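## Task

Shelf spots are labelled by a lot number printed on the shelf edge directly beneath them, and several spots may carry the same number. Move one foam block from lot 422 and one foam block from lot 224 onto the desk. Any lot that the storeroom does not contain is skipped. The robot must not topple or be left leaning, or the task fails. The blocks count only if they stay on the desk without the robot holding them.

## Robot and tools

ROBOT. A simulated Hello Robot Stretch 3 with a single arm: a two-wheeled base (0.33 m long, 0.34 m wide) that cannot strafe, a mast with a lift, and a telescoping arm pointing out of the robot's right side. Reaching further forward means driving the base. Turning in place pivots about the midpoint of the drive wheels, 0.05 m behind the front edge; with the arm pulled in and wrist folded the swept radius is 0.28 m, while an unfolded level gripper reaches past it. The base is fast (0.30 m/s, 1.9 rad/s) only when stowed: lift_m under 0.30, arm_m under 0.03, wrist_yaw_rad over 2.54; otherwise 0.10 m/s and 0.63 rad/s.

FRAMES. Base frame: origin on the floor between the drive wheels, x ahead, y to the left, z up. hand_pose is reported in it, at the point where closed fingertips meet. Odometry frame is the base frame at the scene's start; heading is positive leftward, -3.142 to 3.142.

execute_actions takes "actions", a list run in order (empty list: just report). Each action may have "robot", "steps" (1 to 450 control steps, 30 per second, default 1) and "until" (needs steps; ends the action early when all its conditions hold). {"steps": n} alone waits. "robot" is one command, a queue (list of up to 8 commands and {"pause_s": s} waits, s at most 15, run one after another), or {"stop": true}, which brakes everything and clears the queue. A command holds "base", "joints" and/or "contact_limits".
- base: exactly one of {"translate_m": d}, a straight drive of d metres relative to where the base is when the command begins, forward positive, |d| at most 1; or {"rotate_rad": d}, an in-place turn of d radians relative to the current heading, counter-clockwise (left) positive, |d| at most 3.2.
- joints: absolute targets by name; unnamed joints keep their targets. lift_m 0 to 1.1 m (arm height); arm_m 0 to 0.52 m (extension); wrist_yaw_rad -1.345 to 4.42 (0 along the arm, positive toward the front, 3.0 folded over the base); wrist_pitch_rad -1.57 to 0.451 (negative tips fingers down); wrist_roll_rad -2.911 to 2.911; gripper_m -0.089 to 0.179 (larger is wider; real fingertip gap is 0.007 m less when nearly shut, 0.025 m less fully open, zero below 0.007); head_pan_rad -3.953 to 1.73 (positive left, -1.57 faces along the arm); head_tilt_rad -1.53 to 0.419 (negative down). head_camera and nav_camera move with the head; wrist_camera rides on the gripper.
- contact_limits: {"arm_m": e}, e in percent effort 1 to 100, at which that arm motion halts; lasts until arm_m's next command.
New commands act immediately, overriding named joints and discarding the rest of an older queue. A queue advances once the previous command's motions all end "done" ("off_target" also passes for gripper and base). Any out-of-range value rejects the whole call.
"until" examples: {"robot": {"status": "ended"}} (nothing moving, queue not running); {"robot": {"lift_m": [">", 0.3], "base_status": ["!=", "moving"]}}; {"any": {"status": "ended"}}. Fields: joint readings, *_goal, *_status, base_status, translate_m, rotate_rad, x, y, heading, refusals, queue, queue_left. Numbers compare as printed, so avoid "=" on readings.

zoom_image: {"camera": "head_camera"|"nav_camera"|"wrist_camera", "region": [x0, y0, x1, y1]} in pixels of that camera's last image, top-left origin, at most 504 by 504. Use it to read lot labels.

finished_scene: {"scene": n} with the current scene's number; irreversible, and the next result reports success and the next task. Let every motion end first.

RESULTS. Each result is one instant plus an image per camera. base_status shows progress like (translate_m +0.12 of +0.30). Statuses: moving, done, off_target (blocked, may still push), contact_stop (lift or arm pushed firmly and went slack), time_out, stopped, not_commanded, torque_fault (wrist servo off about 10 s, joint limp, goals refused). joint_goals, joint_status, measured_speeds, refusals/queue/queue_left, and lines beginning refused:, dropped: (indexed from 0) or replaced:. robot.on_its_own appears when the robot altered a goal, a joint is slack or off, a motor is loaded at rest, or base_tilt drifts 3 degrees or more. Also: base_odometry, turned_by_wheels, turned_by_imu, base_tilt (forward/right positive, degrees), motor_effort in percent (bracket = peak), lidar_m (12 sectors of 30 degrees, first straight ahead, counter-clockwise, plane 0.17 m high, 0.15 to 12 m, "-" means none), wrist_depth_mm and head_depth_mm (7x7 median depths). Camera calibration is given in OpenCV form per camera.

GRIPPING. Close to a gripper_m smaller than the object's width; release by opening at least 0.02 past where fingertips touched. Neither reading nor "done" proves a grasp; check images and efforts. Over-squeezing triggers a stall guard and can let things slip; send a different value to squeeze again.

CAUTIONS. Fold or unfold the wrist only with lift_m between 0.32 and 0.95, wrist_pitch_rad -0.4, roll near 0; once folded, lift may go down to 0.25. If wrist_yaw_rad is below -0.4, keep pitch at -0.5 or lower. Pushing into something rigid with the gripper above roughly 0.45 m can tip the robot; never push again after a contact_stop. Do not drive while gripping or pressing on something immovable. If the base catches on furniture, reverse the last move in small steps; if tilted, free the gripper, and lower lift_m to about 0.2 if it stays tilted. Avoid drops, slams and hard pushes. Loose objects may occasionally get nudged, so confirm placements before finishing.

Each tool is called as a command line: name --argument value for each argument, lists and objects as JSON in quotes; but a table of rows of numbers goes row by row, as --pt "numbers of a row", without its own name.

## Session

I'll start by looking at the scene.

execute_actions --actions '[]'

Scene clock: 0.00 s.
robot.base_odometry: x=+0.000 y=+0.000 heading=+0.000 (m, m, rad; robot's odometry frame)
robot.turned_by_wheels: +0.000 (rad since the last result)
robot.turned_by_imu: +0.000 (rad since the last result)
robot.base_tilt: forward=+0.1 right=-0.2 (deg)
robot.lidar_m: 2.27 2.37 1.07 0.90 1.10 1.76 1.65 1.68 0.82 0.77 0.78 1.01
robot.head_depth_mm: 1863 2805 2030 2072 2095 2138 2051 / 1868 2793 2916 2726 2736 2636 2277 / 1853 2747 3157 3129 3079 3036 2262 / 1832 2763 3111 3111 3078 3057 2282 / 1826 2707 3081 3086 2999 2696 2292 / 1826 2702 3096 3096 3069 3047 2319 / 1658 2686 3060 3061 3040 2931 2325
robot.base_status: not_commanded
robot.joint_positions: lift_m=+0.393 arm_m=+0.002 wrist_yaw_rad=+2.853 wrist_pitch_rad=-0.462 wrist_roll_rad=-0.009 gripper_m=+0.037 head_pan_rad=-0.016 head_tilt_rad=+0.008
robot.joint_goals: lift_m=+0.393 arm_m=+0.002 wrist_yaw_rad=+2.853 wrist_pitch_rad=-0.462 wrist_roll_rad=-0.009 gripper_m=+0.037 head_pan_rad=-0.016 head_tilt_rad=+0.008
robot.joint_status: lift_m=not_commanded arm_m=not_commanded wrist_yaw_rad=not_commanded wrist_pitch_rad=not_commanded wrist_roll_rad=not_commanded gripper_m=not_commanded head_pan_rad=not_commanded head_tilt_rad=not_commanded
robot.measured_speeds: translate_m=+0.000 rotate_rad=+0.000 lift_m=+0.000 arm_m=+0.000 wrist_yaw_rad=+0.000 wrist_pitch_rad=+0.000 wrist_roll_rad=+0.000 head_pan_rad=+0.000 head_tilt_rad=+0.000
robot: refusals=0 queue=idle queue_left=0
robot.motor_effort: left_wheel=+0 right_wheel=+0 lift_m=+21 arm_m=+0 wrist_yaw_rad=+0 wrist_pitch_rad=+7 wrist_roll_rad=+0 gripper_m=+1 head_pan_rad=-1 head_tilt_rad=+2 (%)
robot.hand_pose: x=+0.0410 y=+0.0623 z=+0.3957 quat_wxyz=(+0.259, +0.701, +0.063, +0.661) (m; robot's base frame)
robot.wrist_depth_mm: - - - - - - - / - - - - - - - / - - - - - - - / - 900 866 847 844 825 799 / 719 - 725 701 695 680 685 / 612 - 621 588 576 574 579 / 534 526 - 523 512 516 507
pictures: head_camera (sideways: a quarter turn clockwise sets it upright), nav_camera (sideways: a quarter turn counterclockwise sets it upright), wrist_camera
Images, in order (width x height): head_camera 896x504, nav_camera 672x504, wrist_camera 644x364.

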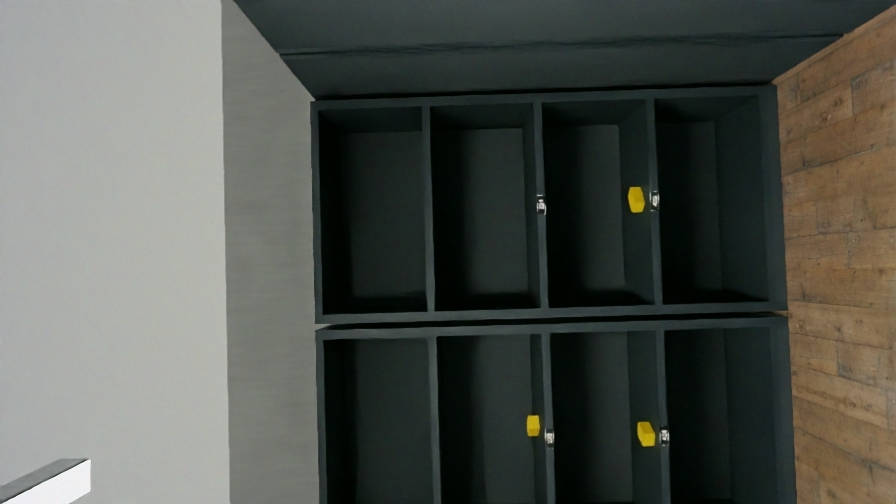

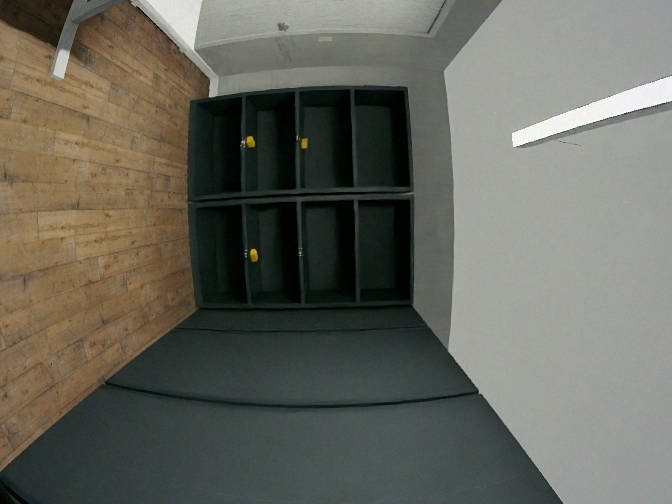

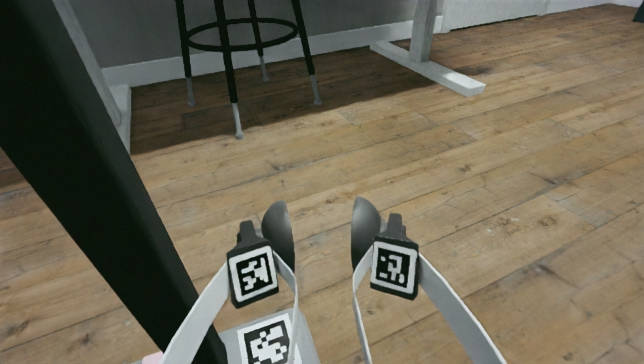

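zoom_image --camera "head_camera" --region '[500, 160, 700, 260]'

zoom_image --camera "head_camera" --region '[500, 390, 700, 490]'

Region (500, 160, 700, 260) of head_camera's 896x504 image, scaled by 2.520, with more detail than that image has.

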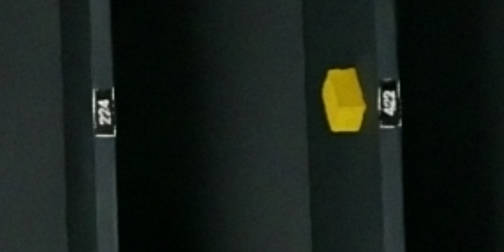

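Region (500, 390, 700, 490) of head_camera's 896x504 image, scaled by 2.520, with more detail than that image has.

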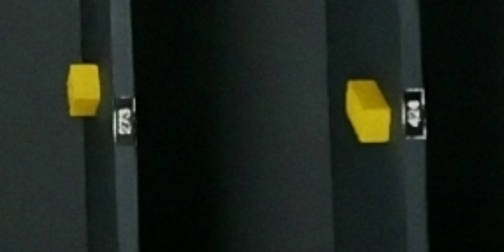

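zoom_image --camera "head_camera" --region '[620, 175, 680, 225]'

zoom_image --camera "head_camera" --region '[510, 180, 570, 230]'

zoom_image --camera "head_camera" --region '[630, 410, 690, 460]'

Region (620, 175, 680, 225) of head_camera's 896x504 image, scaled by 8.400, with more detail than that image has.

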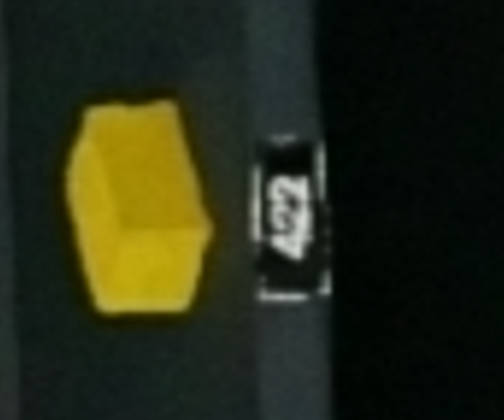

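Region (510, 180, 570, 230) of head_camera's 896x504 image, scaled by 8.400, with more detail than that image has.

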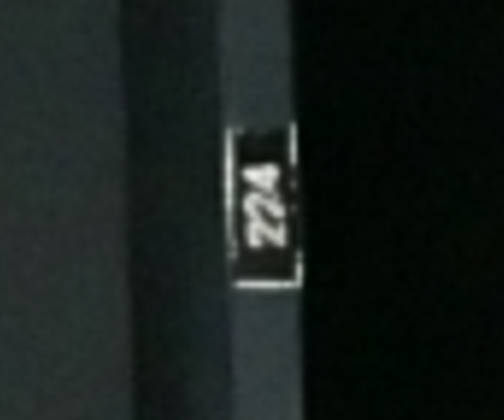

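Region (630, 410, 690, 460) of head_camera's 896x504 image, scaled by 8.400, with more detail than that image has.

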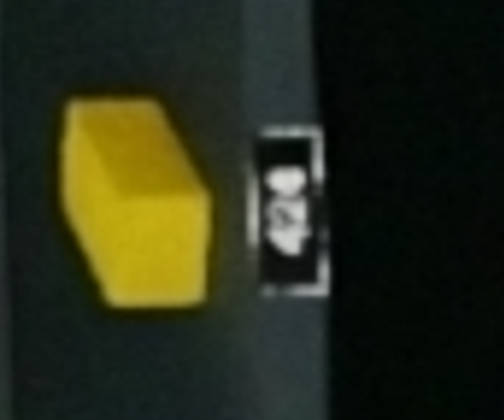

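execute_actions --actions '[{"robot": {"joints": {"head_pan_rad": 1.4, "head_tilt_rad": -0.3}}, "steps": 150, "until": {"robot": {"status": "ended"}}}]'

Scene clock: 2.00 s.
robot.base_odometry: x=+0.000 y=+0.000 heading=+0.000 (m, m, rad; robot's odometry frame)
robot.turned_by_wheels: +0.000 (rad since the last result)
robot.turned_by_imu: +0.000 (rad since the last result)
robot.base_tilt: forward=+0.1 right=-0.2 (deg)
robot.lidar_m: 2.26 2.36 1.07 0.90 1.10 1.76 1.65 1.68 0.82 0.77 0.78 1.01
robot.head_depth_mm: 1457 1533 1626 1696 1198 1712 1512 / 1412 1497 1576 1666 1207 986 1474 / 1386 1464 1543 1617 1225 955 1518 / 1355 1431 1509 1588 1240 922 1531 / 1333 1399 1473 1555 1248 925 1491 / 1301 1365 1442 1519 1263 894 1550 / 1276 1339 1409 1481 1273 902 1291
robot.base_status: not_commanded
robot.joint_positions: lift_m=+0.393 arm_m=+0.002 wrist_yaw_rad=+2.853 wrist_pitch_rad=-0.462 wrist_roll_rad=-0.009 gripper_m=+0.037 head_pan_rad=+1.393 head_tilt_rad=-0.296
robot.joint_goals: lift_m=+0.393 arm_m=+0.002 wrist_yaw_rad=+2.853 wrist_pitch_rad=-0.462 wrist_roll_rad=-0.009 gripper_m=+0.037 head_pan_rad=+1.400 head_tilt_rad=-0.300
robot.joint_status: lift_m=not_commanded arm_m=not_commanded wrist_yaw_rad=not_commanded wrist_pitch_rad=not_commanded wrist_roll_rad=not_commanded gripper_m=not_commanded head_pan_rad=done head_tilt_rad=done
robot.measured_speeds: translate_m=+0.000 rotate_rad=+0.000 lift_m=+0.000 arm_m=+0.000 wrist_yaw_rad=+0.000 wrist_pitch_rad=+0.000 wrist_roll_rad=+0.000 head_pan_rad=+0.000 head_tilt_rad=+0.000
robot: refusals=0 queue=done queue_left=0
robot.motor_effort: left_wheel=+0(0) right_wheel=+0(0) lift_m=+22(22) arm_m=-1(1) wrist_yaw_rad=+0(0) wrist_pitch_rad=+7(7) wrist_roll_rad=+0(0) gripper_m=+0(0) head_pan_rad=+2(36) head_tilt_rad=-2(25) (%)
robot.hand_pose: x=+0.0410 y=+0.0623 z=+0.3957 quat_wxyz=(+0.259, +0.701, +0.063, +0.661) (m; robot's base frame)
robot.wrist_depth_mm: - - - - - - - / - - - - - - - / - - - - - - - / - 878 842 858 823 822 802 / 723 - 708 687 701 688 681 / 609 - 618 595 566 577 574 / 526 525 - 512 517 507 507
pictures: head_camera (sideways: a quarter turn clockwise sets it upright), nav_camera (sideways: a quarter turn counterclockwise sets it upright), wrist_camera
camera_calibration (this result's frames):
head_camera: T_world_to_cam=[[-0.0713139, -0.271305, -0.959848, 1.26951], [-0.991318, 0.125853, 0.0380794, -0.0388825], [0.110468, 0.95423, -0.277924, 0.318706], [0, 0, 0, 1]] pos_world=[0.0167819, 0.0451985, 1.30859]
nav_camera: T_world_to_cam=[[0.0980415, 0.287237, 0.952829, -1.1889], [0.975507, -0.217181, -0.0349043, 0.0917572], [0.19691, 0.932913, -0.301494, 0.349106], [0, 0, 0, 1]] pos_world=[-0.0416905, 0.0357394, 1.24128]
wrist_camera: T_world_to_cam=[[0.952354, -0.301551, -0.045707, 0.00247658], [-0.220773, -0.578184, -0.785469, 0.385847], [0.210432, 0.758136, -0.61721, 0.359345], [0, 0, 0, 1]] pos_world=[0.00720812, -0.0485949, 0.524976]
Images, in order (width x height): head_camera 896x504, nav_camera 672x504, wrist_camera 644x364.

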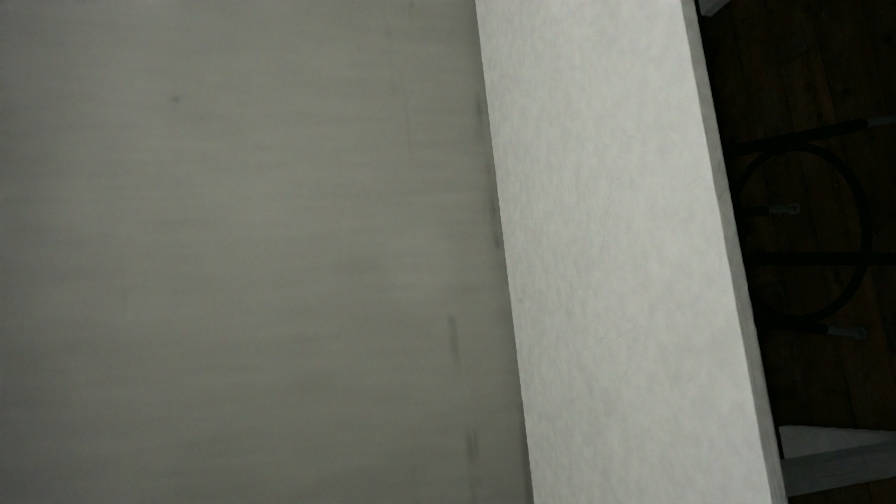

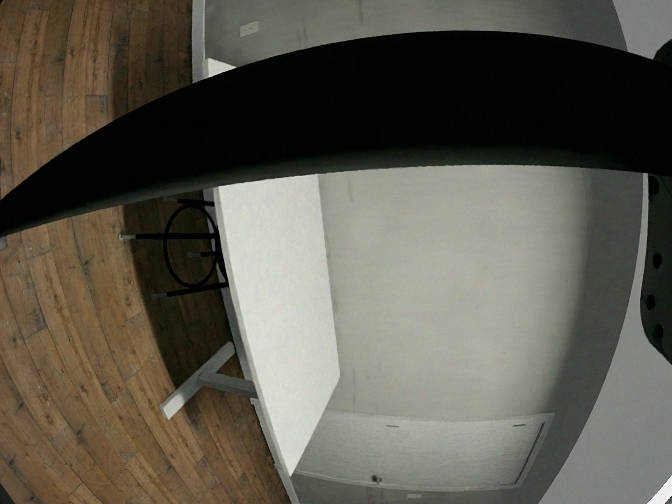

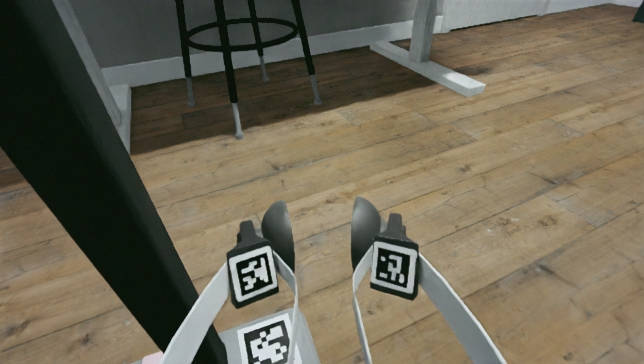

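execute_actions --actions '[{"robot": {"joints": {"head_pan_rad": -3.0, "head_tilt_rad": -0.2}}, "steps": 200, "until": {"robot": {"status": "ended"}}}]'

Scene clock: 5.30 s.
robot.base_odometry: x=+0.000 y=+0.000 heading=+0.000 (m, m, rad; robot's odometry frame)
robot.turned_by_wheels: +0.000 (rad since the last result)
robot.turned_by_imu: +0.000 (rad since the last result)
robot.base_tilt: forward=+0.1 right=-0.2 (deg)
robot.lidar_m: 2.26 2.37 1.07 0.90 1.10 1.76 1.65 1.68 0.82 0.77 0.78 1.01
robot.head_depth_mm: 1418 1472 1522 1588 1663 1740 1644 / 1433 1482 1553 1606 1675 1769 1650 / 1453 1514 1571 1645 1711 1794 1656 / 1477 1526 1598 1664 1740 1819 1675 / 1486 1552 1618 1691 1763 1852 1689 / 1511 1568 1631 1713 1787 1876 1691 / 1537 1593 1662 1737 1821 1908 1696
robot.base_status: not_commanded
robot.joint_positions: lift_m=+0.393 arm_m=+0.002 wrist_yaw_rad=+2.853 wrist_pitch_rad=-0.462 wrist_roll_rad=-0.009 gripper_m=+0.037 head_pan_rad=-2.993 head_tilt_rad=-0.211
robot.joint_goals: lift_m=+0.393 arm_m=+0.002 wrist_yaw_rad=+2.853 wrist_pitch_rad=-0.462 wrist_roll_rad=-0.009 gripper_m=+0.037 head_pan_rad=-3.000 head_tilt_rad=-0.200
robot.joint_status: lift_m=not_commanded arm_m=not_commanded wrist_yaw_rad=not_commanded wrist_pitch_rad=not_commanded wrist_roll_rad=not_commanded gripper_m=not_commanded head_pan_rad=done head_tilt_rad=done
robot.measured_speeds: translate_m=+0.000 rotate_rad=+0.000 lift_m=+0.000 arm_m=+0.000 wrist_yaw_rad=+0.000 wrist_pitch_rad=+0.000 wrist_roll_rad=+0.000 head_pan_rad=+0.000 head_tilt_rad=+0.000
robot: refusals=0 queue=done queue_left=0
robot.motor_effort: left_wheel=+0(0) right_wheel=-1(0) lift_m=+22(21) arm_m=-1(0) wrist_yaw_rad=+1(0) wrist_pitch_rad=+6(7) wrist_roll_rad=+0(0) gripper_m=+1(0) head_pan_rad=-4(37) head_tilt_rad=+6(17) (%)
robot.hand_pose: x=+0.0410 y=+0.0623 z=+0.3957 quat_wxyz=(+0.259, +0.701, +0.063, +0.661) (m; robot's base frame)
robot.wrist_depth_mm: - - - - - - - / - - - - - - - / - - - - - - - / - 865 859 839 829 817 806 / 717 - 728 707 697 679 665 / 609 - 601 596 574 582 574 / 528 531 - 523 517 505 507
pictures: head_camera (sideways: a quarter turn clockwise sets it upright), nav_camera (sideways: a quarter turn counterclockwise sets it upright), wrist_camera
camera_calibration (this result's frames):
head_camera: T_world_to_cam=[[0.19839, 0.00735666, -0.980096, 1.29433], [0.202097, -0.97879, 0.0335614, -0.0402845], [-0.959061, -0.204733, -0.195669, 0.218169], [0, 0, 0, 1]] pos_world=[-0.0394035, -0.00428564, 1.31261]
nav_camera: T_world_to_cam=[[-0.222576, 0.0127632, 0.974832, -1.2157], [-0.110592, 0.993129, -0.0382533, 0.102746], [-0.968623, -0.116322, -0.219635, 0.249673], [0, 0, 0, 1]] pos_world=[-0.0173839, -0.0574818, 1.24387]
wrist_camera: T_world_to_cam=[[0.952354, -0.301551, -0.0457069, 0.00247649], [-0.220773, -0.578184, -0.78547, 0.385847], [0.210432, 0.758136, -0.61721, 0.359345], [0, 0, 0, 1]] pos_world=[0.00720814, -0.0485949, 0.524976]
Images, in order (width x height): head_camera 896x504, nav_camera 672x504, wrist_camera 644x364.

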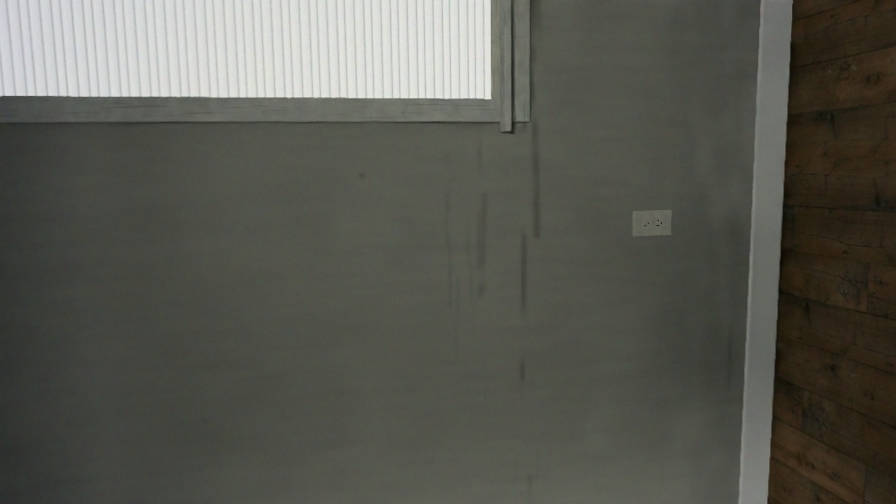

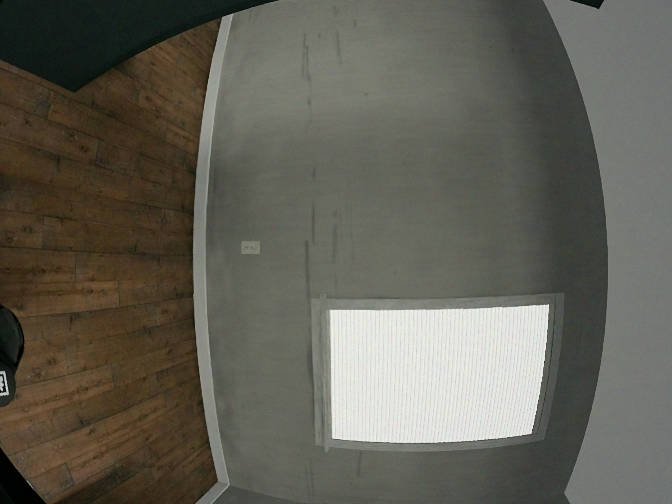

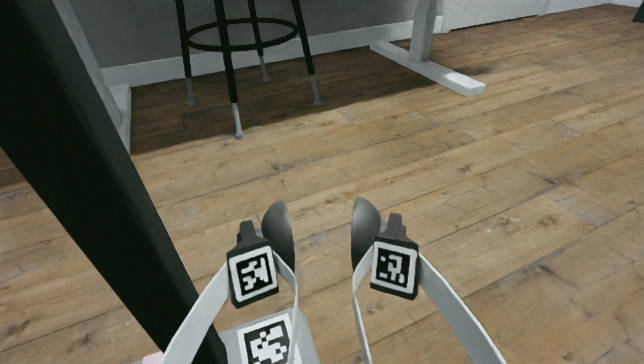

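execute_actions --actions '[{"robot": [{"joints": {"lift_m": 0.27, "arm_m": 0.0, "head_pan_rad": 0.0, "head_tilt_rad": -0.4}}, {"base": {"translate_m": 1.0}}, {"base": {"translate_m": 0.6}}], "steps": 450, "until": {"robot": {"status": "ended"}}}]'

Scene clock: 17.30 s.
robot.base_odometry: x=+1.600 y=+0.000 heading=+0.000 (m, m, rad; robot's odometry frame)
robot.turned_by_wheels: +0.000 (rad since the last result)
robot.turned_by_imu: +0.002 (rad since the last result)
robot.base_tilt: forward=+0.1 right=-0.2 (deg)
robot.lidar_m: 1.51 1.09 1.61 1.65 1.70 1.63 3.26 0.98 0.67 0.63 0.64 0.83
robot.head_depth_mm: 1252 1369 1343 1554 1396 1569 1381 / 1246 1375 1428 1606 1406 1626 1390 / 1252 1365 1424 1585 1335 1633 1401 / 1237 1360 1426 1587 1380 1652 1400 / 1234 1356 1424 1576 1391 1663 1405 / 1225 1335 1357 1266 1272 1340 1373 / 959 984 1021 1086 1227 1573 1395
robot.base_status: done (translate_m +0.6000 of +0.6000)
robot.joint_positions: lift_m=+0.270 arm_m=+0.002 wrist_yaw_rad=+2.853 wrist_pitch_rad=-0.463 wrist_roll_rad=-0.009 gripper_m=+0.037 head_pan_rad=-0.007 head_tilt_rad=-0.396
robot.joint_goals: lift_m=+0.270 arm_m=+0.000 wrist_yaw_rad=+2.853 wrist_pitch_rad=-0.463 wrist_roll_rad=-0.009 gripper_m=+0.037 head_pan_rad=+0.000 head_tilt_rad=-0.400
robot.joint_status: lift_m=done arm_m=done wrist_yaw_rad=not_commanded wrist_pitch_rad=not_commanded wrist_roll_rad=not_commanded gripper_m=not_commanded head_pan_rad=done head_tilt_rad=done
robot.measured_speeds: translate_m=+0.000 rotate_rad=+0.000 lift_m=+0.000 arm_m=+0.000 wrist_yaw_rad=+0.000 wrist_pitch_rad=+0.000 wrist_roll_rad=+0.000 head_pan_rad=+0.000 head_tilt_rad=+0.000
robot: refusals=0 queue=done queue_left=0
robot.motor_effort: left_wheel=+0(10) right_wheel=+0(7) lift_m=+16(24) arm_m=+0(4) wrist_yaw_rad=+0(1) wrist_pitch_rad=+7(7) wrist_roll_rad=+0(0) gripper_m=+0(0) head_pan_rad=+2(37) head_tilt_rad=-3(20) (%)
robot.hand_pose: x=+0.0409 y=+0.0621 z=+0.2730 quat_wxyz=(+0.260, +0.701, +0.063, +0.661) (m; robot's base frame)
robot.wrist_depth_mm: - - - - - - - / - - - - - - 901 / - 836 809 811 791 777 762 / - 669 650 649 624 617 609 / 536 - 546 535 530 515 516 / 466 - - 454 438 444 438 / - - - 396 393 386 386
pictures: head_camera (sideways: a quarter turn clockwise sets it upright), nav_camera (sideways: a quarter turn counterclockwise sets it upright), wrist_camera
camera_calibration (this result's frames):
head_camera: T_world_to_cam=[[-0.374039, 0.0247404, -0.927083, 1.22858], [-0.0406899, 0.998244, 0.043056, -0.0511551], [0.92652, 0.0538275, -0.372375, 0.436651], [0, 0, 0, 1]] pos_world=[0.0528886, -0.00283398, 1.30379]
nav_camera: T_world_to_cam=[[0.393485, -0.0483597, 0.918058, -1.14532], [-0.0512152, -0.998218, -0.030631, 0.0924527], [0.917903, -0.0349657, -0.39526, 0.466736], [0, 0, 0, 1]] pos_world=[0.0269819, 0.0532204, 1.23878]
wrist_camera: T_world_to_cam=[[0.952336, -0.301612, -0.0456826, -0.00313758], [-0.221078, -0.579209, -0.784628, 0.2892], [0.210193, 0.757329, -0.618281, 0.28411], [0, 0, 0, 1]] pos_world=[0.00720571, -0.0486035, 0.402431]
Images, in order (width x height): head_camera 896x504, nav_camera 672x504, wrist_camera 644x364.

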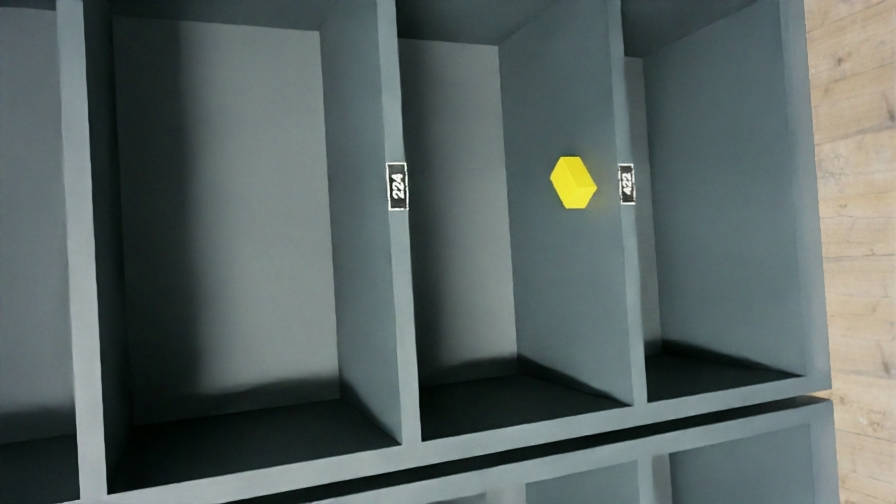

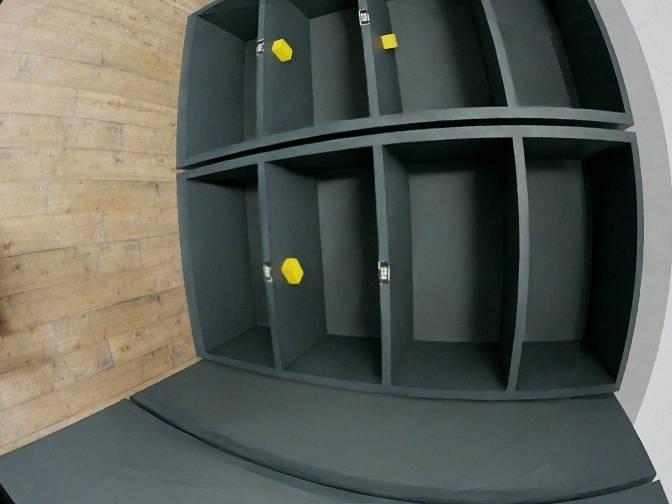

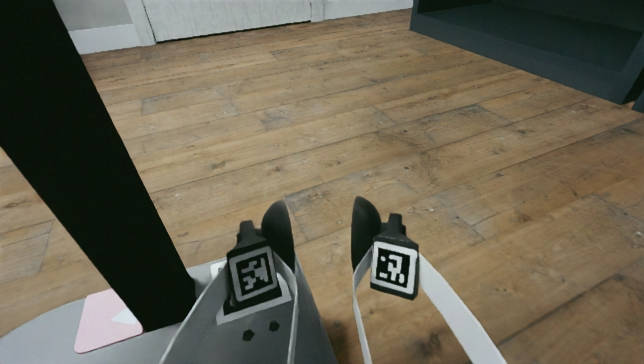

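zoom_image --camera "head_camera" --region '[530, 140, 650, 230]'

Region (530, 140, 650, 230) of head_camera's 896x504 image, scaled by 4.200, with more detail than that image has; it fills the top 378 rows of this view, and the rest is white.

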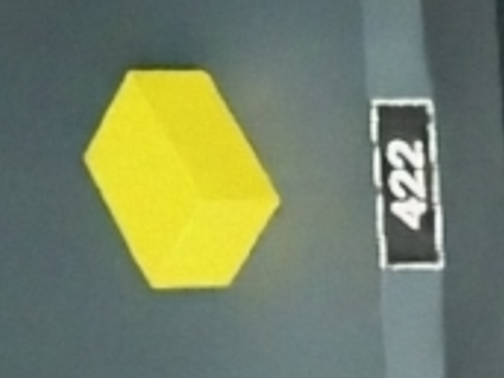

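execute_actions --actions '[{"robot": [{"base": {"translate_m": 0.57}}, {"base": {"rotate_rad": 1.654}, "joints": {"head_pan_rad": -1.7, "head_tilt_rad": -0.85}}, {"base": {"translate_m": 0.1}, "joints": {"lift_m": 0.69, "wrist_pitch_rad": -0.4, "wrist_roll_rad": 0.0}}, {"joints": {"wrist_yaw_rad": 0.0}}, {"joints": {"wrist_pitch_rad": -0.6, "gripper_m": 0.15}}, {"joints": {"wrist_yaw_rad": -0.92}}], "steps": 450, "until": {"robot": {"status": "ended"}}}]'

Scene clock: 36.60 s.
robot.base_odometry: x=+2.162 y=+0.100 heading=+1.654 (m, m, rad; robot's odometry frame)
robot.turned_by_wheels: +1.654 (rad since the last result)
robot.turned_by_imu: +1.692 (rad since the last result)
robot.base_tilt: forward=+0.2 right=-0.2 (deg)
robot.lidar_m: 1.60 1.64 1.66 2.59 0.96 0.71 0.68 0.71 0.88 0.87 0.53 1.27
robot.head_depth_mm: 784 592 1108 987 1280 1227 - / 785 601 1110 1001 907 1230 - / 785 608 1108 1007 915 - - / 778 617 1093 1018 900 1230 1133 / 783 626 538 1025 905 1231 1133 / 777 634 545 1006 892 1155 1144 / 771 646 535 724 812 1228 1146
robot.base_status: done (translate_m +0.1000 of +0.1000)
robot.joint_positions: lift_m=+0.690 arm_m=+0.002 wrist_yaw_rad=-0.320 wrist_pitch_rad=-0.611 wrist_roll_rad=-0.003 gripper_m=+0.150 head_pan_rad=-1.693 head_tilt_rad=-0.840
robot.joint_goals: lift_m=+0.690 arm_m=+0.000 wrist_yaw_rad=-0.920 wrist_pitch_rad=-0.600 wrist_roll_rad=+0.000 gripper_m=+0.150 head_pan_rad=-1.700 head_tilt_rad=-0.850
robot.joint_status: lift_m=done arm_m=done wrist_yaw_rad=moving wrist_pitch_rad=done wrist_roll_rad=done gripper_m=done head_pan_rad=done head_tilt_rad=done
robot.measured_speeds: translate_m=+0.000 rotate_rad=+0.000 lift_m=+0.000 arm_m=+0.000 wrist_yaw_rad=-1.339 wrist_pitch_rad=+0.000 wrist_roll_rad=+0.000 head_pan_rad=+0.000 head_tilt_rad=+0.000
robot: refusals=0 queue=running queue_left=0
robot.motor_effort: left_wheel=-4(13) right_wheel=+4(15) lift_m=+26(27) arm_m=-1(1) wrist_yaw_rad=-3(3) wrist_pitch_rad=+6(10) wrist_roll_rad=+1(1) gripper_m=+1(95) head_pan_rad=-4(40) head_tilt_rad=-6(33) (%)
robot.hand_pose: x=-0.0832 y=-0.3334 z=+0.6617 quat_wxyz=(+0.633, +0.103, -0.698, -0.317) (m; robot's base frame)
robot.wrist_depth_mm: 539 593 633 664 651 596 478 / 541 543 528 487 516 503 485 / 453 442 440 421 425 449 543 / 375 374 370 383 936 750 593 / 324 335 825 846 855 780 635 / 369 - 774 769 791 806 646 / 386 619 702 742 767 753 687
pictures: head_camera (sideways: a quarter turn clockwise sets it upright), nav_camera (sideways: a quarter turn counterclockwise sets it upright), wrist_camera
camera_calibration (this result's frames):
head_camera: T_world_to_cam=[[0.111906, 0.72776, -0.67664, 0.899094], [0.993456, -0.0975976, 0.0593319, -0.0786229], [-0.022859, -0.678852, -0.733919, 0.912808], [0, 0, 0, 1]] pos_world=[-0.00164013, -0.0423372, 1.28296]
nav_camera: T_world_to_cam=[[-0.136905, -0.738623, 0.660071, -0.805748], [-0.984573, 0.174758, -0.00865397, 0.0695229], [-0.108961, -0.651073, -0.751154, 0.935997], [0, 0, 0, 1]] pos_world=[0.0601267, 0.00210849, 1.23553]
wrist_camera: T_world_to_cam=[[-0.939089, 0.340398, -0.0473408, 0.0713509], [0.278559, 0.673226, -0.684961, 0.730796], [-0.201288, -0.656427, -0.72704, 0.416477], [0, 0, 0, 1]] pos_world=[-0.0527327, -0.242892, 0.80674]
Images, in order (width x height): head_camera 896x504, nav_camera 672x504, wrist_camera 644x364.

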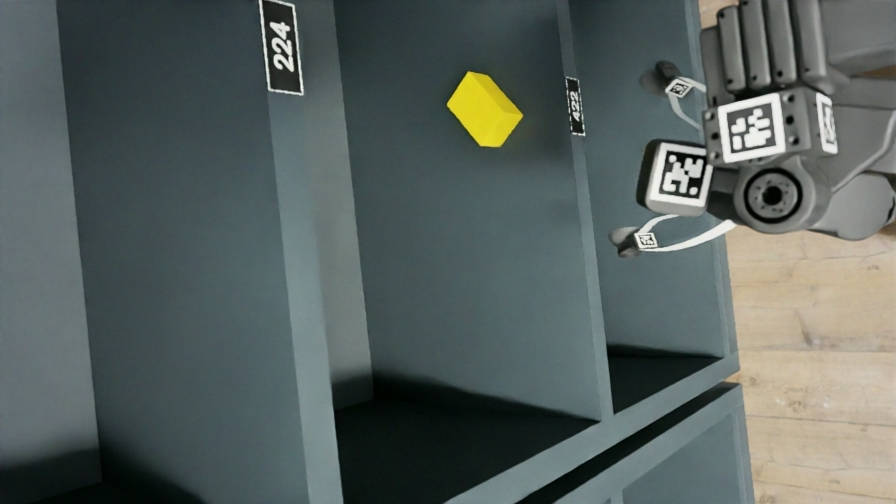

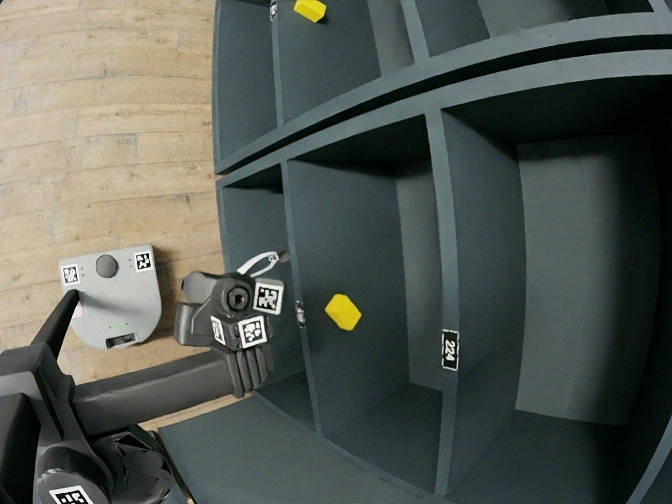

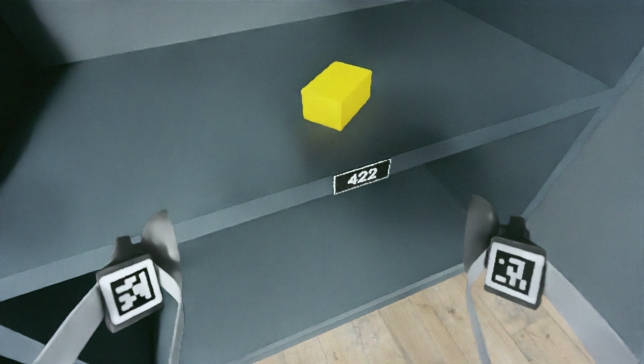

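execute_actions --actions '[{"steps": 60, "until": {"robot": {"status": "ended"}}}]'

Scene clock: 37.57 s.
robot.base_odometry: x=+2.162 y=+0.100 heading=+1.654 (m, m, rad; robot's odometry frame)
robot.turned_by_wheels: +0.000 (rad since the last result)
robot.turned_by_imu: +0.000 (rad since the last result)
robot.base_tilt: forward=+0.1 right=-0.2 (deg)
robot.lidar_m: 1.60 1.63 1.66 2.59 0.96 0.71 0.68 0.71 0.88 0.87 0.53 1.27
robot.head_depth_mm: 783 592 1111 990 1275 1228 - / 784 601 1110 997 901 - - / 784 610 1109 1004 913 1241 - / 780 618 1095 1017 902 1232 1136 / 784 625 538 1025 907 1237 1136 / 779 635 545 1004 893 1158 1141 / 774 644 536 724 813 1226 1152
robot.base_status: done (translate_m +0.1000 of +0.1000)
robot.joint_positions: lift_m=+0.690 arm_m=+0.002 wrist_yaw_rad=-0.918 wrist_pitch_rad=-0.611 wrist_roll_rad=-0.003 gripper_m=+0.150 head_pan_rad=-1.693 head_tilt_rad=-0.840
robot.joint_goals: lift_m=+0.690 arm_m=+0.000 wrist_yaw_rad=-0.920 wrist_pitch_rad=-0.600 wrist_roll_rad=+0.000 gripper_m=+0.150 head_pan_rad=-1.700 head_tilt_rad=-0.850
robot.joint_status: lift_m=done arm_m=done wrist_yaw_rad=done wrist_pitch_rad=done wrist_roll_rad=done gripper_m=done head_pan_rad=done head_tilt_rad=done
robot.measured_speeds: translate_m=+0.000 rotate_rad=+0.000 lift_m=+0.000 arm_m=+0.000 wrist_yaw_rad=+0.000 wrist_pitch_rad=+0.000 wrist_roll_rad=+0.000 head_pan_rad=+0.000 head_tilt_rad=+0.000
robot: refusals=0 queue=done queue_left=0
robot.motor_effort: left_wheel=-4(4) right_wheel=+4(4) lift_m=+26(26) arm_m=-1(1) wrist_yaw_rad=-3(3) wrist_pitch_rad=+6(5) wrist_roll_rad=+1(1) gripper_m=+1(0) head_pan_rad=-4(4) head_tilt_rad=-4(4) (%)
robot.hand_pose: x=-0.1772 y=-0.2663 z=+0.6617 quat_wxyz=(+0.511, -0.107, -0.698, -0.490) (m; robot's base frame)
robot.wrist_depth_mm: 562 646 666 599 568 496 434 / 545 538 528 572 634 536 465 / 444 398 450 785 720 603 514 / 376 371 956 962 819 661 571 / 326 336 877 919 910 706 622 / 295 - 779 836 838 800 672 / 667 698 714 755 750 745 729
pictures: head_camera (sideways: a quarter turn clockwise sets it upright), nav_camera (sideways: a quarter turn counterclockwise sets it upright), wrist_camera
camera_calibration (this result's frames):
head_camera: T_world_to_cam=[[0.111906, 0.72776, -0.676641, 0.899095], [0.993456, -0.0975978, 0.0593319, -0.0786228], [-0.0228592, -0.678852, -0.733919, 0.912808], [0, 0, 0, 1]] pos_world=[-0.00164014, -0.0423372, 1.28296]
nav_camera: T_world_to_cam=[[-0.136905, -0.738623, 0.660071, -0.805748], [-0.984573, 0.174759, -0.00865399, 0.069523], [-0.108961, -0.651073, -0.751153, 0.935997], [0, 0, 0, 1]] pos_world=[0.0601267, 0.00210845, 1.23553]
wrist_camera: T_world_to_cam=[[-0.584324, 0.810134, -0.0474044, 0.14817], [0.609343, 0.39942, -0.684957, 0.697541], [-0.535973, -0.429122, -0.72704, 0.442797], [0, 0, 0, 1]] pos_world=[-0.101135, -0.208635, 0.80674]
Images, in order (width x height): head_camera 896x504, nav_camera 672x504, wrist_camera 644x364.

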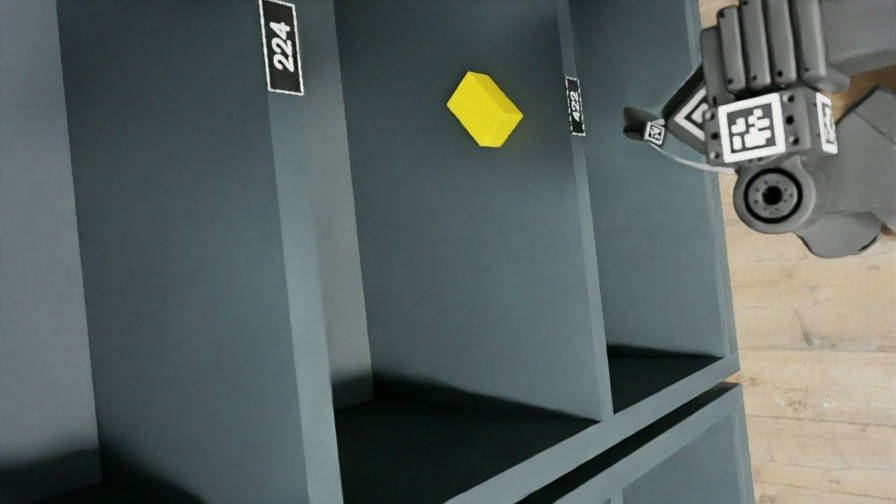

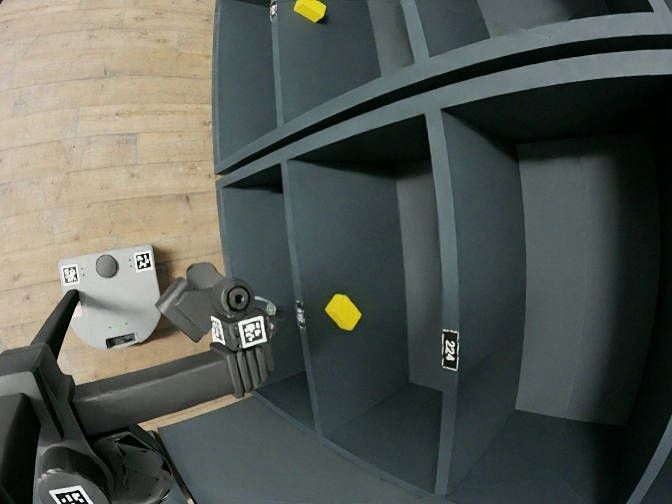

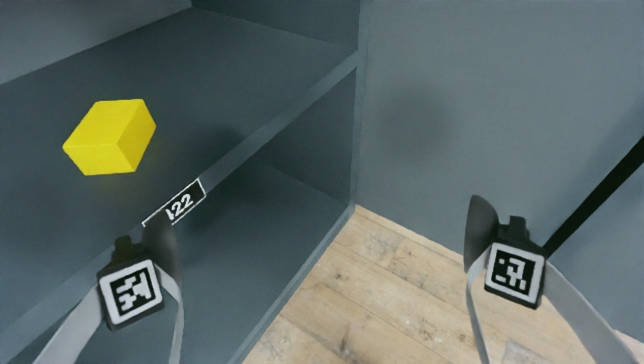

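zoom_image --camera "head_camera" --region '[430, 55, 600, 165]'

Region (430, 55, 600, 165) of head_camera's 896x504 image, scaled by 2.965, with more detail than that image has; it fills the top 326 rows of this view, and the rest is white.

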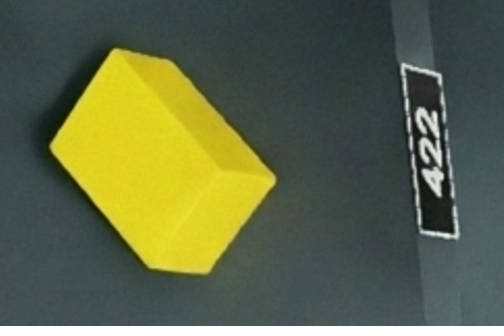

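execute_actions --actions '[{"robot": {"base": {"translate_m": -0.04}, "joints": {"lift_m": 0.66, "arm_m": 0.35, "head_pan_rad": -1.85}}, "steps": 200, "until": {"robot": {"status": "ended"}}}]'

Scene clock: 43.00 s.
robot.base_odometry: x=+2.165 y=+0.060 heading=+1.654 (m, m, rad; robot's odometry frame)
robot.turned_by_wheels: +0.000 (rad since the last result)
robot.turned_by_imu: +0.001 (rad since the last result)
robot.base_tilt: forward=+0.1 right=-0.2 (deg)
robot.lidar_m: 1.64 1.66 2.07 2.43 0.91 0.67 0.64 0.67 0.82 0.93 0.55 1.31
robot.head_depth_mm: 811 591 1117 988 1301 1253 - / 822 598 1142 996 1297 - 1097 / 803 607 1130 1042 - 1226 1122 / 797 616 821 - 919 1228 1128 / 785 625 537 - 896 1220 1137 / 773 635 529 1037 890 1213 1139 / 770 645 532 1037 880 1032 1148
robot.base_status: done (translate_m -0.0400 of -0.0400)
robot.joint_positions: lift_m=+0.660 arm_m=+0.350 wrist_yaw_rad=-0.919 wrist_pitch_rad=-0.612 wrist_roll_rad=-0.001 gripper_m=+0.150 head_pan_rad=-1.843 head_tilt_rad=-0.840
robot.joint_goals: lift_m=+0.660 arm_m=+0.350 wrist_yaw_rad=-0.920 wrist_pitch_rad=-0.600 wrist_roll_rad=+0.000 gripper_m=+0.150 head_pan_rad=-1.850 head_tilt_rad=-0.850
robot.joint_status: lift_m=done arm_m=done wrist_yaw_rad=done wrist_pitch_rad=done wrist_roll_rad=done gripper_m=done head_pan_rad=done head_tilt_rad=done
robot.measured_speeds: translate_m=+0.000 rotate_rad=+0.000 lift_m=+0.000 arm_m=+0.000 wrist_yaw_rad=+0.000 wrist_pitch_rad=+0.000 wrist_roll_rad=+0.000 head_pan_rad=+0.000 head_tilt_rad=+0.000
robot: refusals=0 queue=done queue_left=0
robot.motor_effort: left_wheel=-4(10) right_wheel=+4(6) lift_m=+16(27) arm_m=+7(7) wrist_yaw_rad=-1(3) wrist_pitch_rad=+6(6) wrist_roll_rad=+1(1) gripper_m=+1(1) head_pan_rad=-4(15) head_tilt_rad=-5(5) (%)
robot.hand_pose: x=-0.1772 y=-0.6133 z=+0.6321 quat_wxyz=(+0.510, -0.107, -0.698, -0.490) (m; robot's base frame)
robot.wrist_depth_mm: 301 358 458 535 465 398 357 / 312 382 450 464 459 424 410 / 329 379 382 379 377 370 463 / 328 329 327 323 321 314 516 / 290 295 283 228 279 283 589 / 253 - 250 201 245 238 640 / 230 227 225 181 217 225 686
pictures: head_camera (sideways: a quarter turn clockwise sets it upright), nav_camera (sideways: a quarter turn counterclockwise sets it upright), wrist_camera
camera_calibration (this result's frames):
head_camera: T_world_to_cam=[[0.219247, 0.702914, -0.67664, 0.89844], [0.967771, -0.244744, 0.0593319, -0.0784662], [-0.123898, -0.667841, -0.733919, 0.913424], [0, 0, 0, 1]] pos_world=[-0.00787085, -0.0407083, 1.28296]
nav_camera: T_world_to_cam=[[-0.245586, -0.709925, 0.660071, -0.805085], [-0.947474, 0.319715, -0.00865398, 0.0692966], [-0.204891, -0.627525, -0.751153, 0.936582], [0, 0, 0, 1]] pos_world=[0.0598365, -0.00597675, 1.23553]
wrist_camera: T_world_to_cam=[[-0.582842, 0.811135, -0.0485363, 0.429504], [0.611053, 0.398133, -0.684181, 0.814944], [-0.535639, -0.428428, -0.727695, 0.273339], [0, 0, 0, 1]] pos_world=[-0.10123, -0.555736, 0.777323]
Images, in order (width x height): head_camera 896x504, nav_camera 672x504, wrist_camera 644x364.

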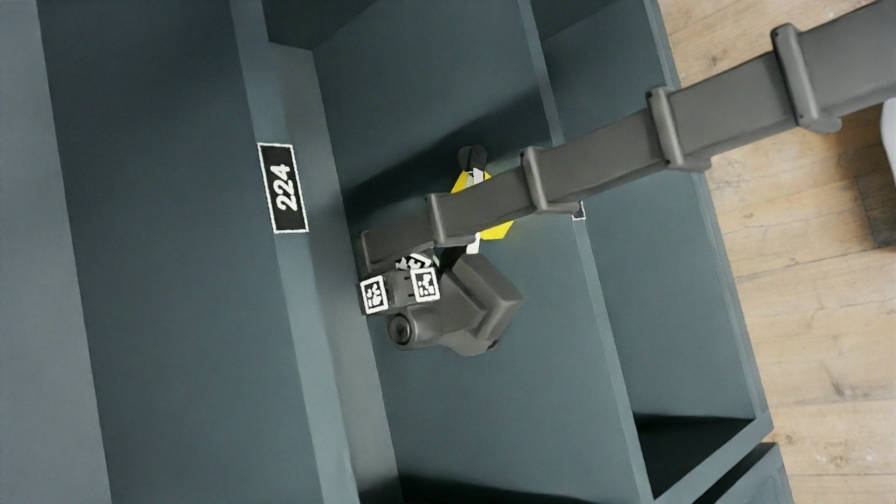

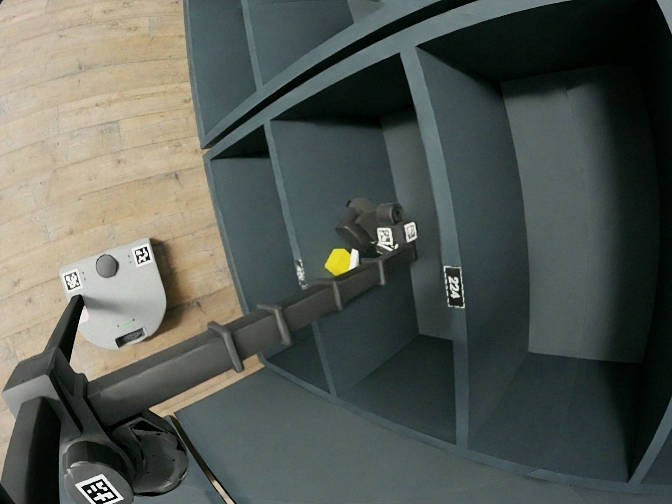

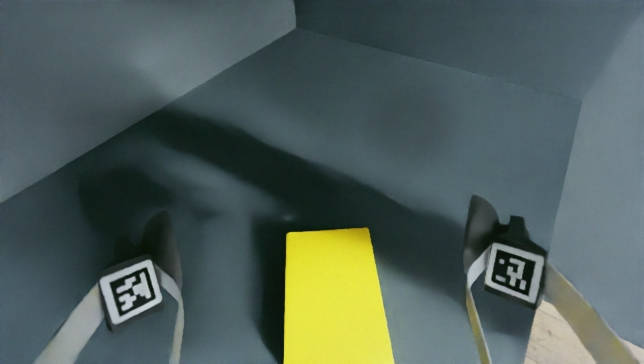

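execute_actions --actions '[{"robot": {"joints": {"lift_m": 0.597}}, "steps": 100, "until": {"robot": {"status": "ended"}}}]'

Scene clock: 44.80 s.
robot.base_odometry: x=+2.165 y=+0.060 heading=+1.654 (m, m, rad; robot's odometry frame)
robot.turned_by_wheels: +0.000 (rad since the last result)
robot.turned_by_imu: +0.000 (rad since the last result)
robot.base_tilt: forward=+0.2 right=-0.2 (deg)
robot.lidar_m: 1.64 1.67 2.07 2.44 0.91 0.66 0.64 0.66 0.82 0.94 0.55 1.30
robot.head_depth_mm: 813 592 1117 988 1291 1248 1129 / 821 599 1147 996 1306 1246 - / 806 608 1127 1028 911 1226 1124 / 797 616 1119 - 903 1228 1128 / 787 626 539 1056 886 1223 1134 / 775 634 529 1035 890 1218 1143 / 768 645 530 1048 881 1036 1148
robot.base_status: done (translate_m -0.0400 of -0.0400)
robot.joint_positions: lift_m=+0.597 arm_m=+0.350 wrist_yaw_rad=-0.919 wrist_pitch_rad=-0.612 wrist_roll_rad=-0.001 gripper_m=+0.150 head_pan_rad=-1.843 head_tilt_rad=-0.840
robot.joint_goals: lift_m=+0.597 arm_m=+0.350 wrist_yaw_rad=-0.920 wrist_pitch_rad=-0.600 wrist_roll_rad=+0.000 gripper_m=+0.150 head_pan_rad=-1.850 head_tilt_rad=-0.850
robot.joint_status: lift_m=done arm_m=done wrist_yaw_rad=done wrist_pitch_rad=done wrist_roll_rad=done gripper_m=done head_pan_rad=done head_tilt_rad=done
robot.measured_speeds: translate_m=+0.000 rotate_rad=+0.000 lift_m=+0.000 arm_m=+0.000 wrist_yaw_rad=+0.000 wrist_pitch_rad=+0.000 wrist_roll_rad=+0.000 head_pan_rad=+0.000 head_tilt_rad=+0.000
robot: refusals=0 queue=done queue_left=0
robot.motor_effort: left_wheel=-4(4) right_wheel=+4(4) lift_m=+16(16) arm_m=+7(7) wrist_yaw_rad=-1(2) wrist_pitch_rad=+6(6) wrist_roll_rad=+1(1) gripper_m=+1(0) head_pan_rad=-4(4) head_tilt_rad=-6(5) (%)
robot.hand_pose: x=-0.1772 y=-0.6133 z=+0.5691 quat_wxyz=(+0.510, -0.107, -0.698, -0.490) (m; robot's base frame)
robot.wrist_depth_mm: 300 355 420 431 423 395 359 / 317 345 343 339 334 330 336 / 291 288 282 278 278 270 288 / 244 242 240 176 233 232 245 / 212 216 208 153 198 207 530 / 187 - 184 135 173 172 620 / - 166 165 127 156 161 630
pictures: head_camera (sideways: a quarter turn clockwise sets it upright), nav_camera (sideways: a quarter turn counterclockwise sets it upright), wrist_camera
camera_calibration (this result's frames):
head_camera: T_world_to_cam=[[0.219246, 0.702915, -0.67664, 0.89844], [0.967771, -0.244744, 0.0593319, -0.0784662], [-0.123898, -0.667841, -0.733919, 0.913424], [0, 0, 0, 1]] pos_world=[-0.00787084, -0.0407083, 1.28296]
nav_camera: T_world_to_cam=[[-0.245586, -0.709926, 0.660071, -0.805085], [-0.947474, 0.319715, -0.00865397, 0.0692966], [-0.204891, -0.627525, -0.751154, 0.936582], [0, 0, 0, 1]] pos_world=[0.0598365, -0.00597673, 1.23553]
wrist_camera: T_world_to_cam=[[-0.582842, 0.811135, -0.0485363, 0.426448], [0.611053, 0.398133, -0.684181, 0.771835], [-0.535639, -0.428428, -0.727695, 0.227486], [0, 0, 0, 1]] pos_world=[-0.10123, -0.555738, 0.714314]
Images, in order (width x height): head_camera 896x504, nav_camera 672x504, wrist_camera 644x364.

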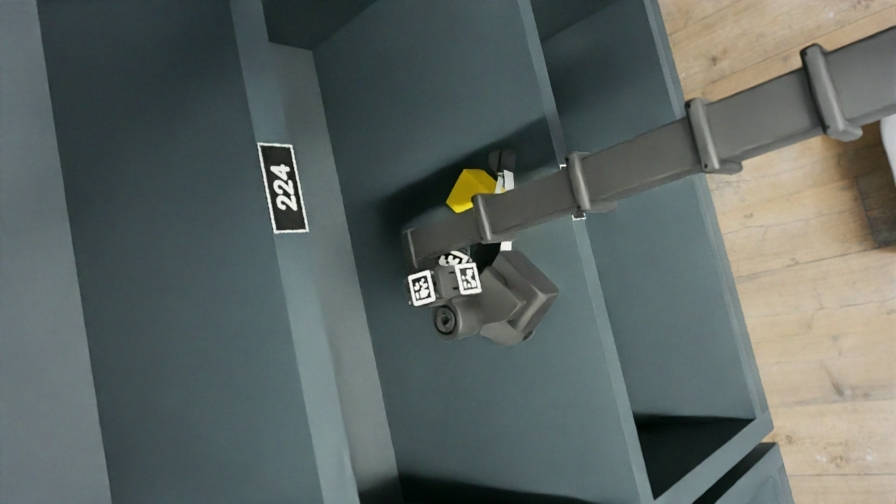

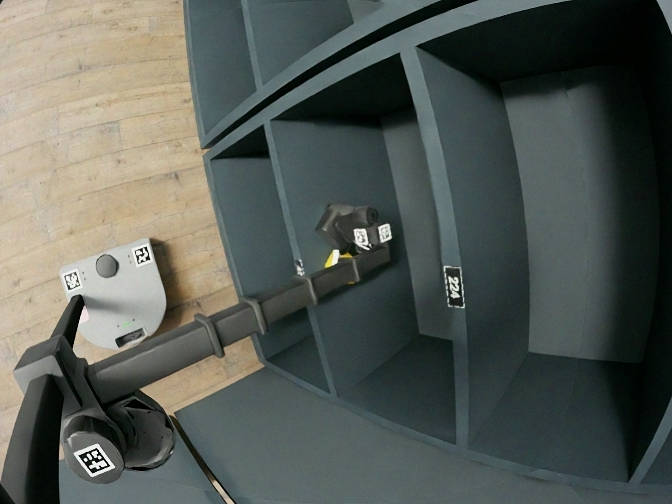

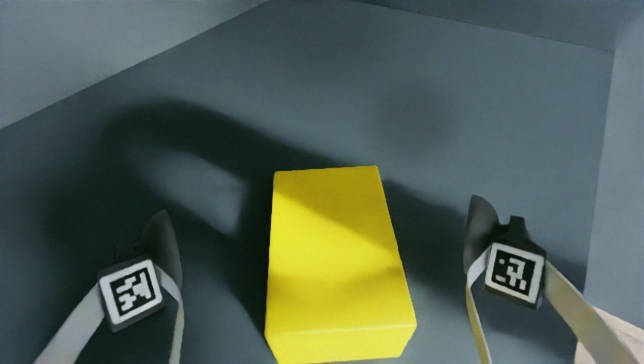

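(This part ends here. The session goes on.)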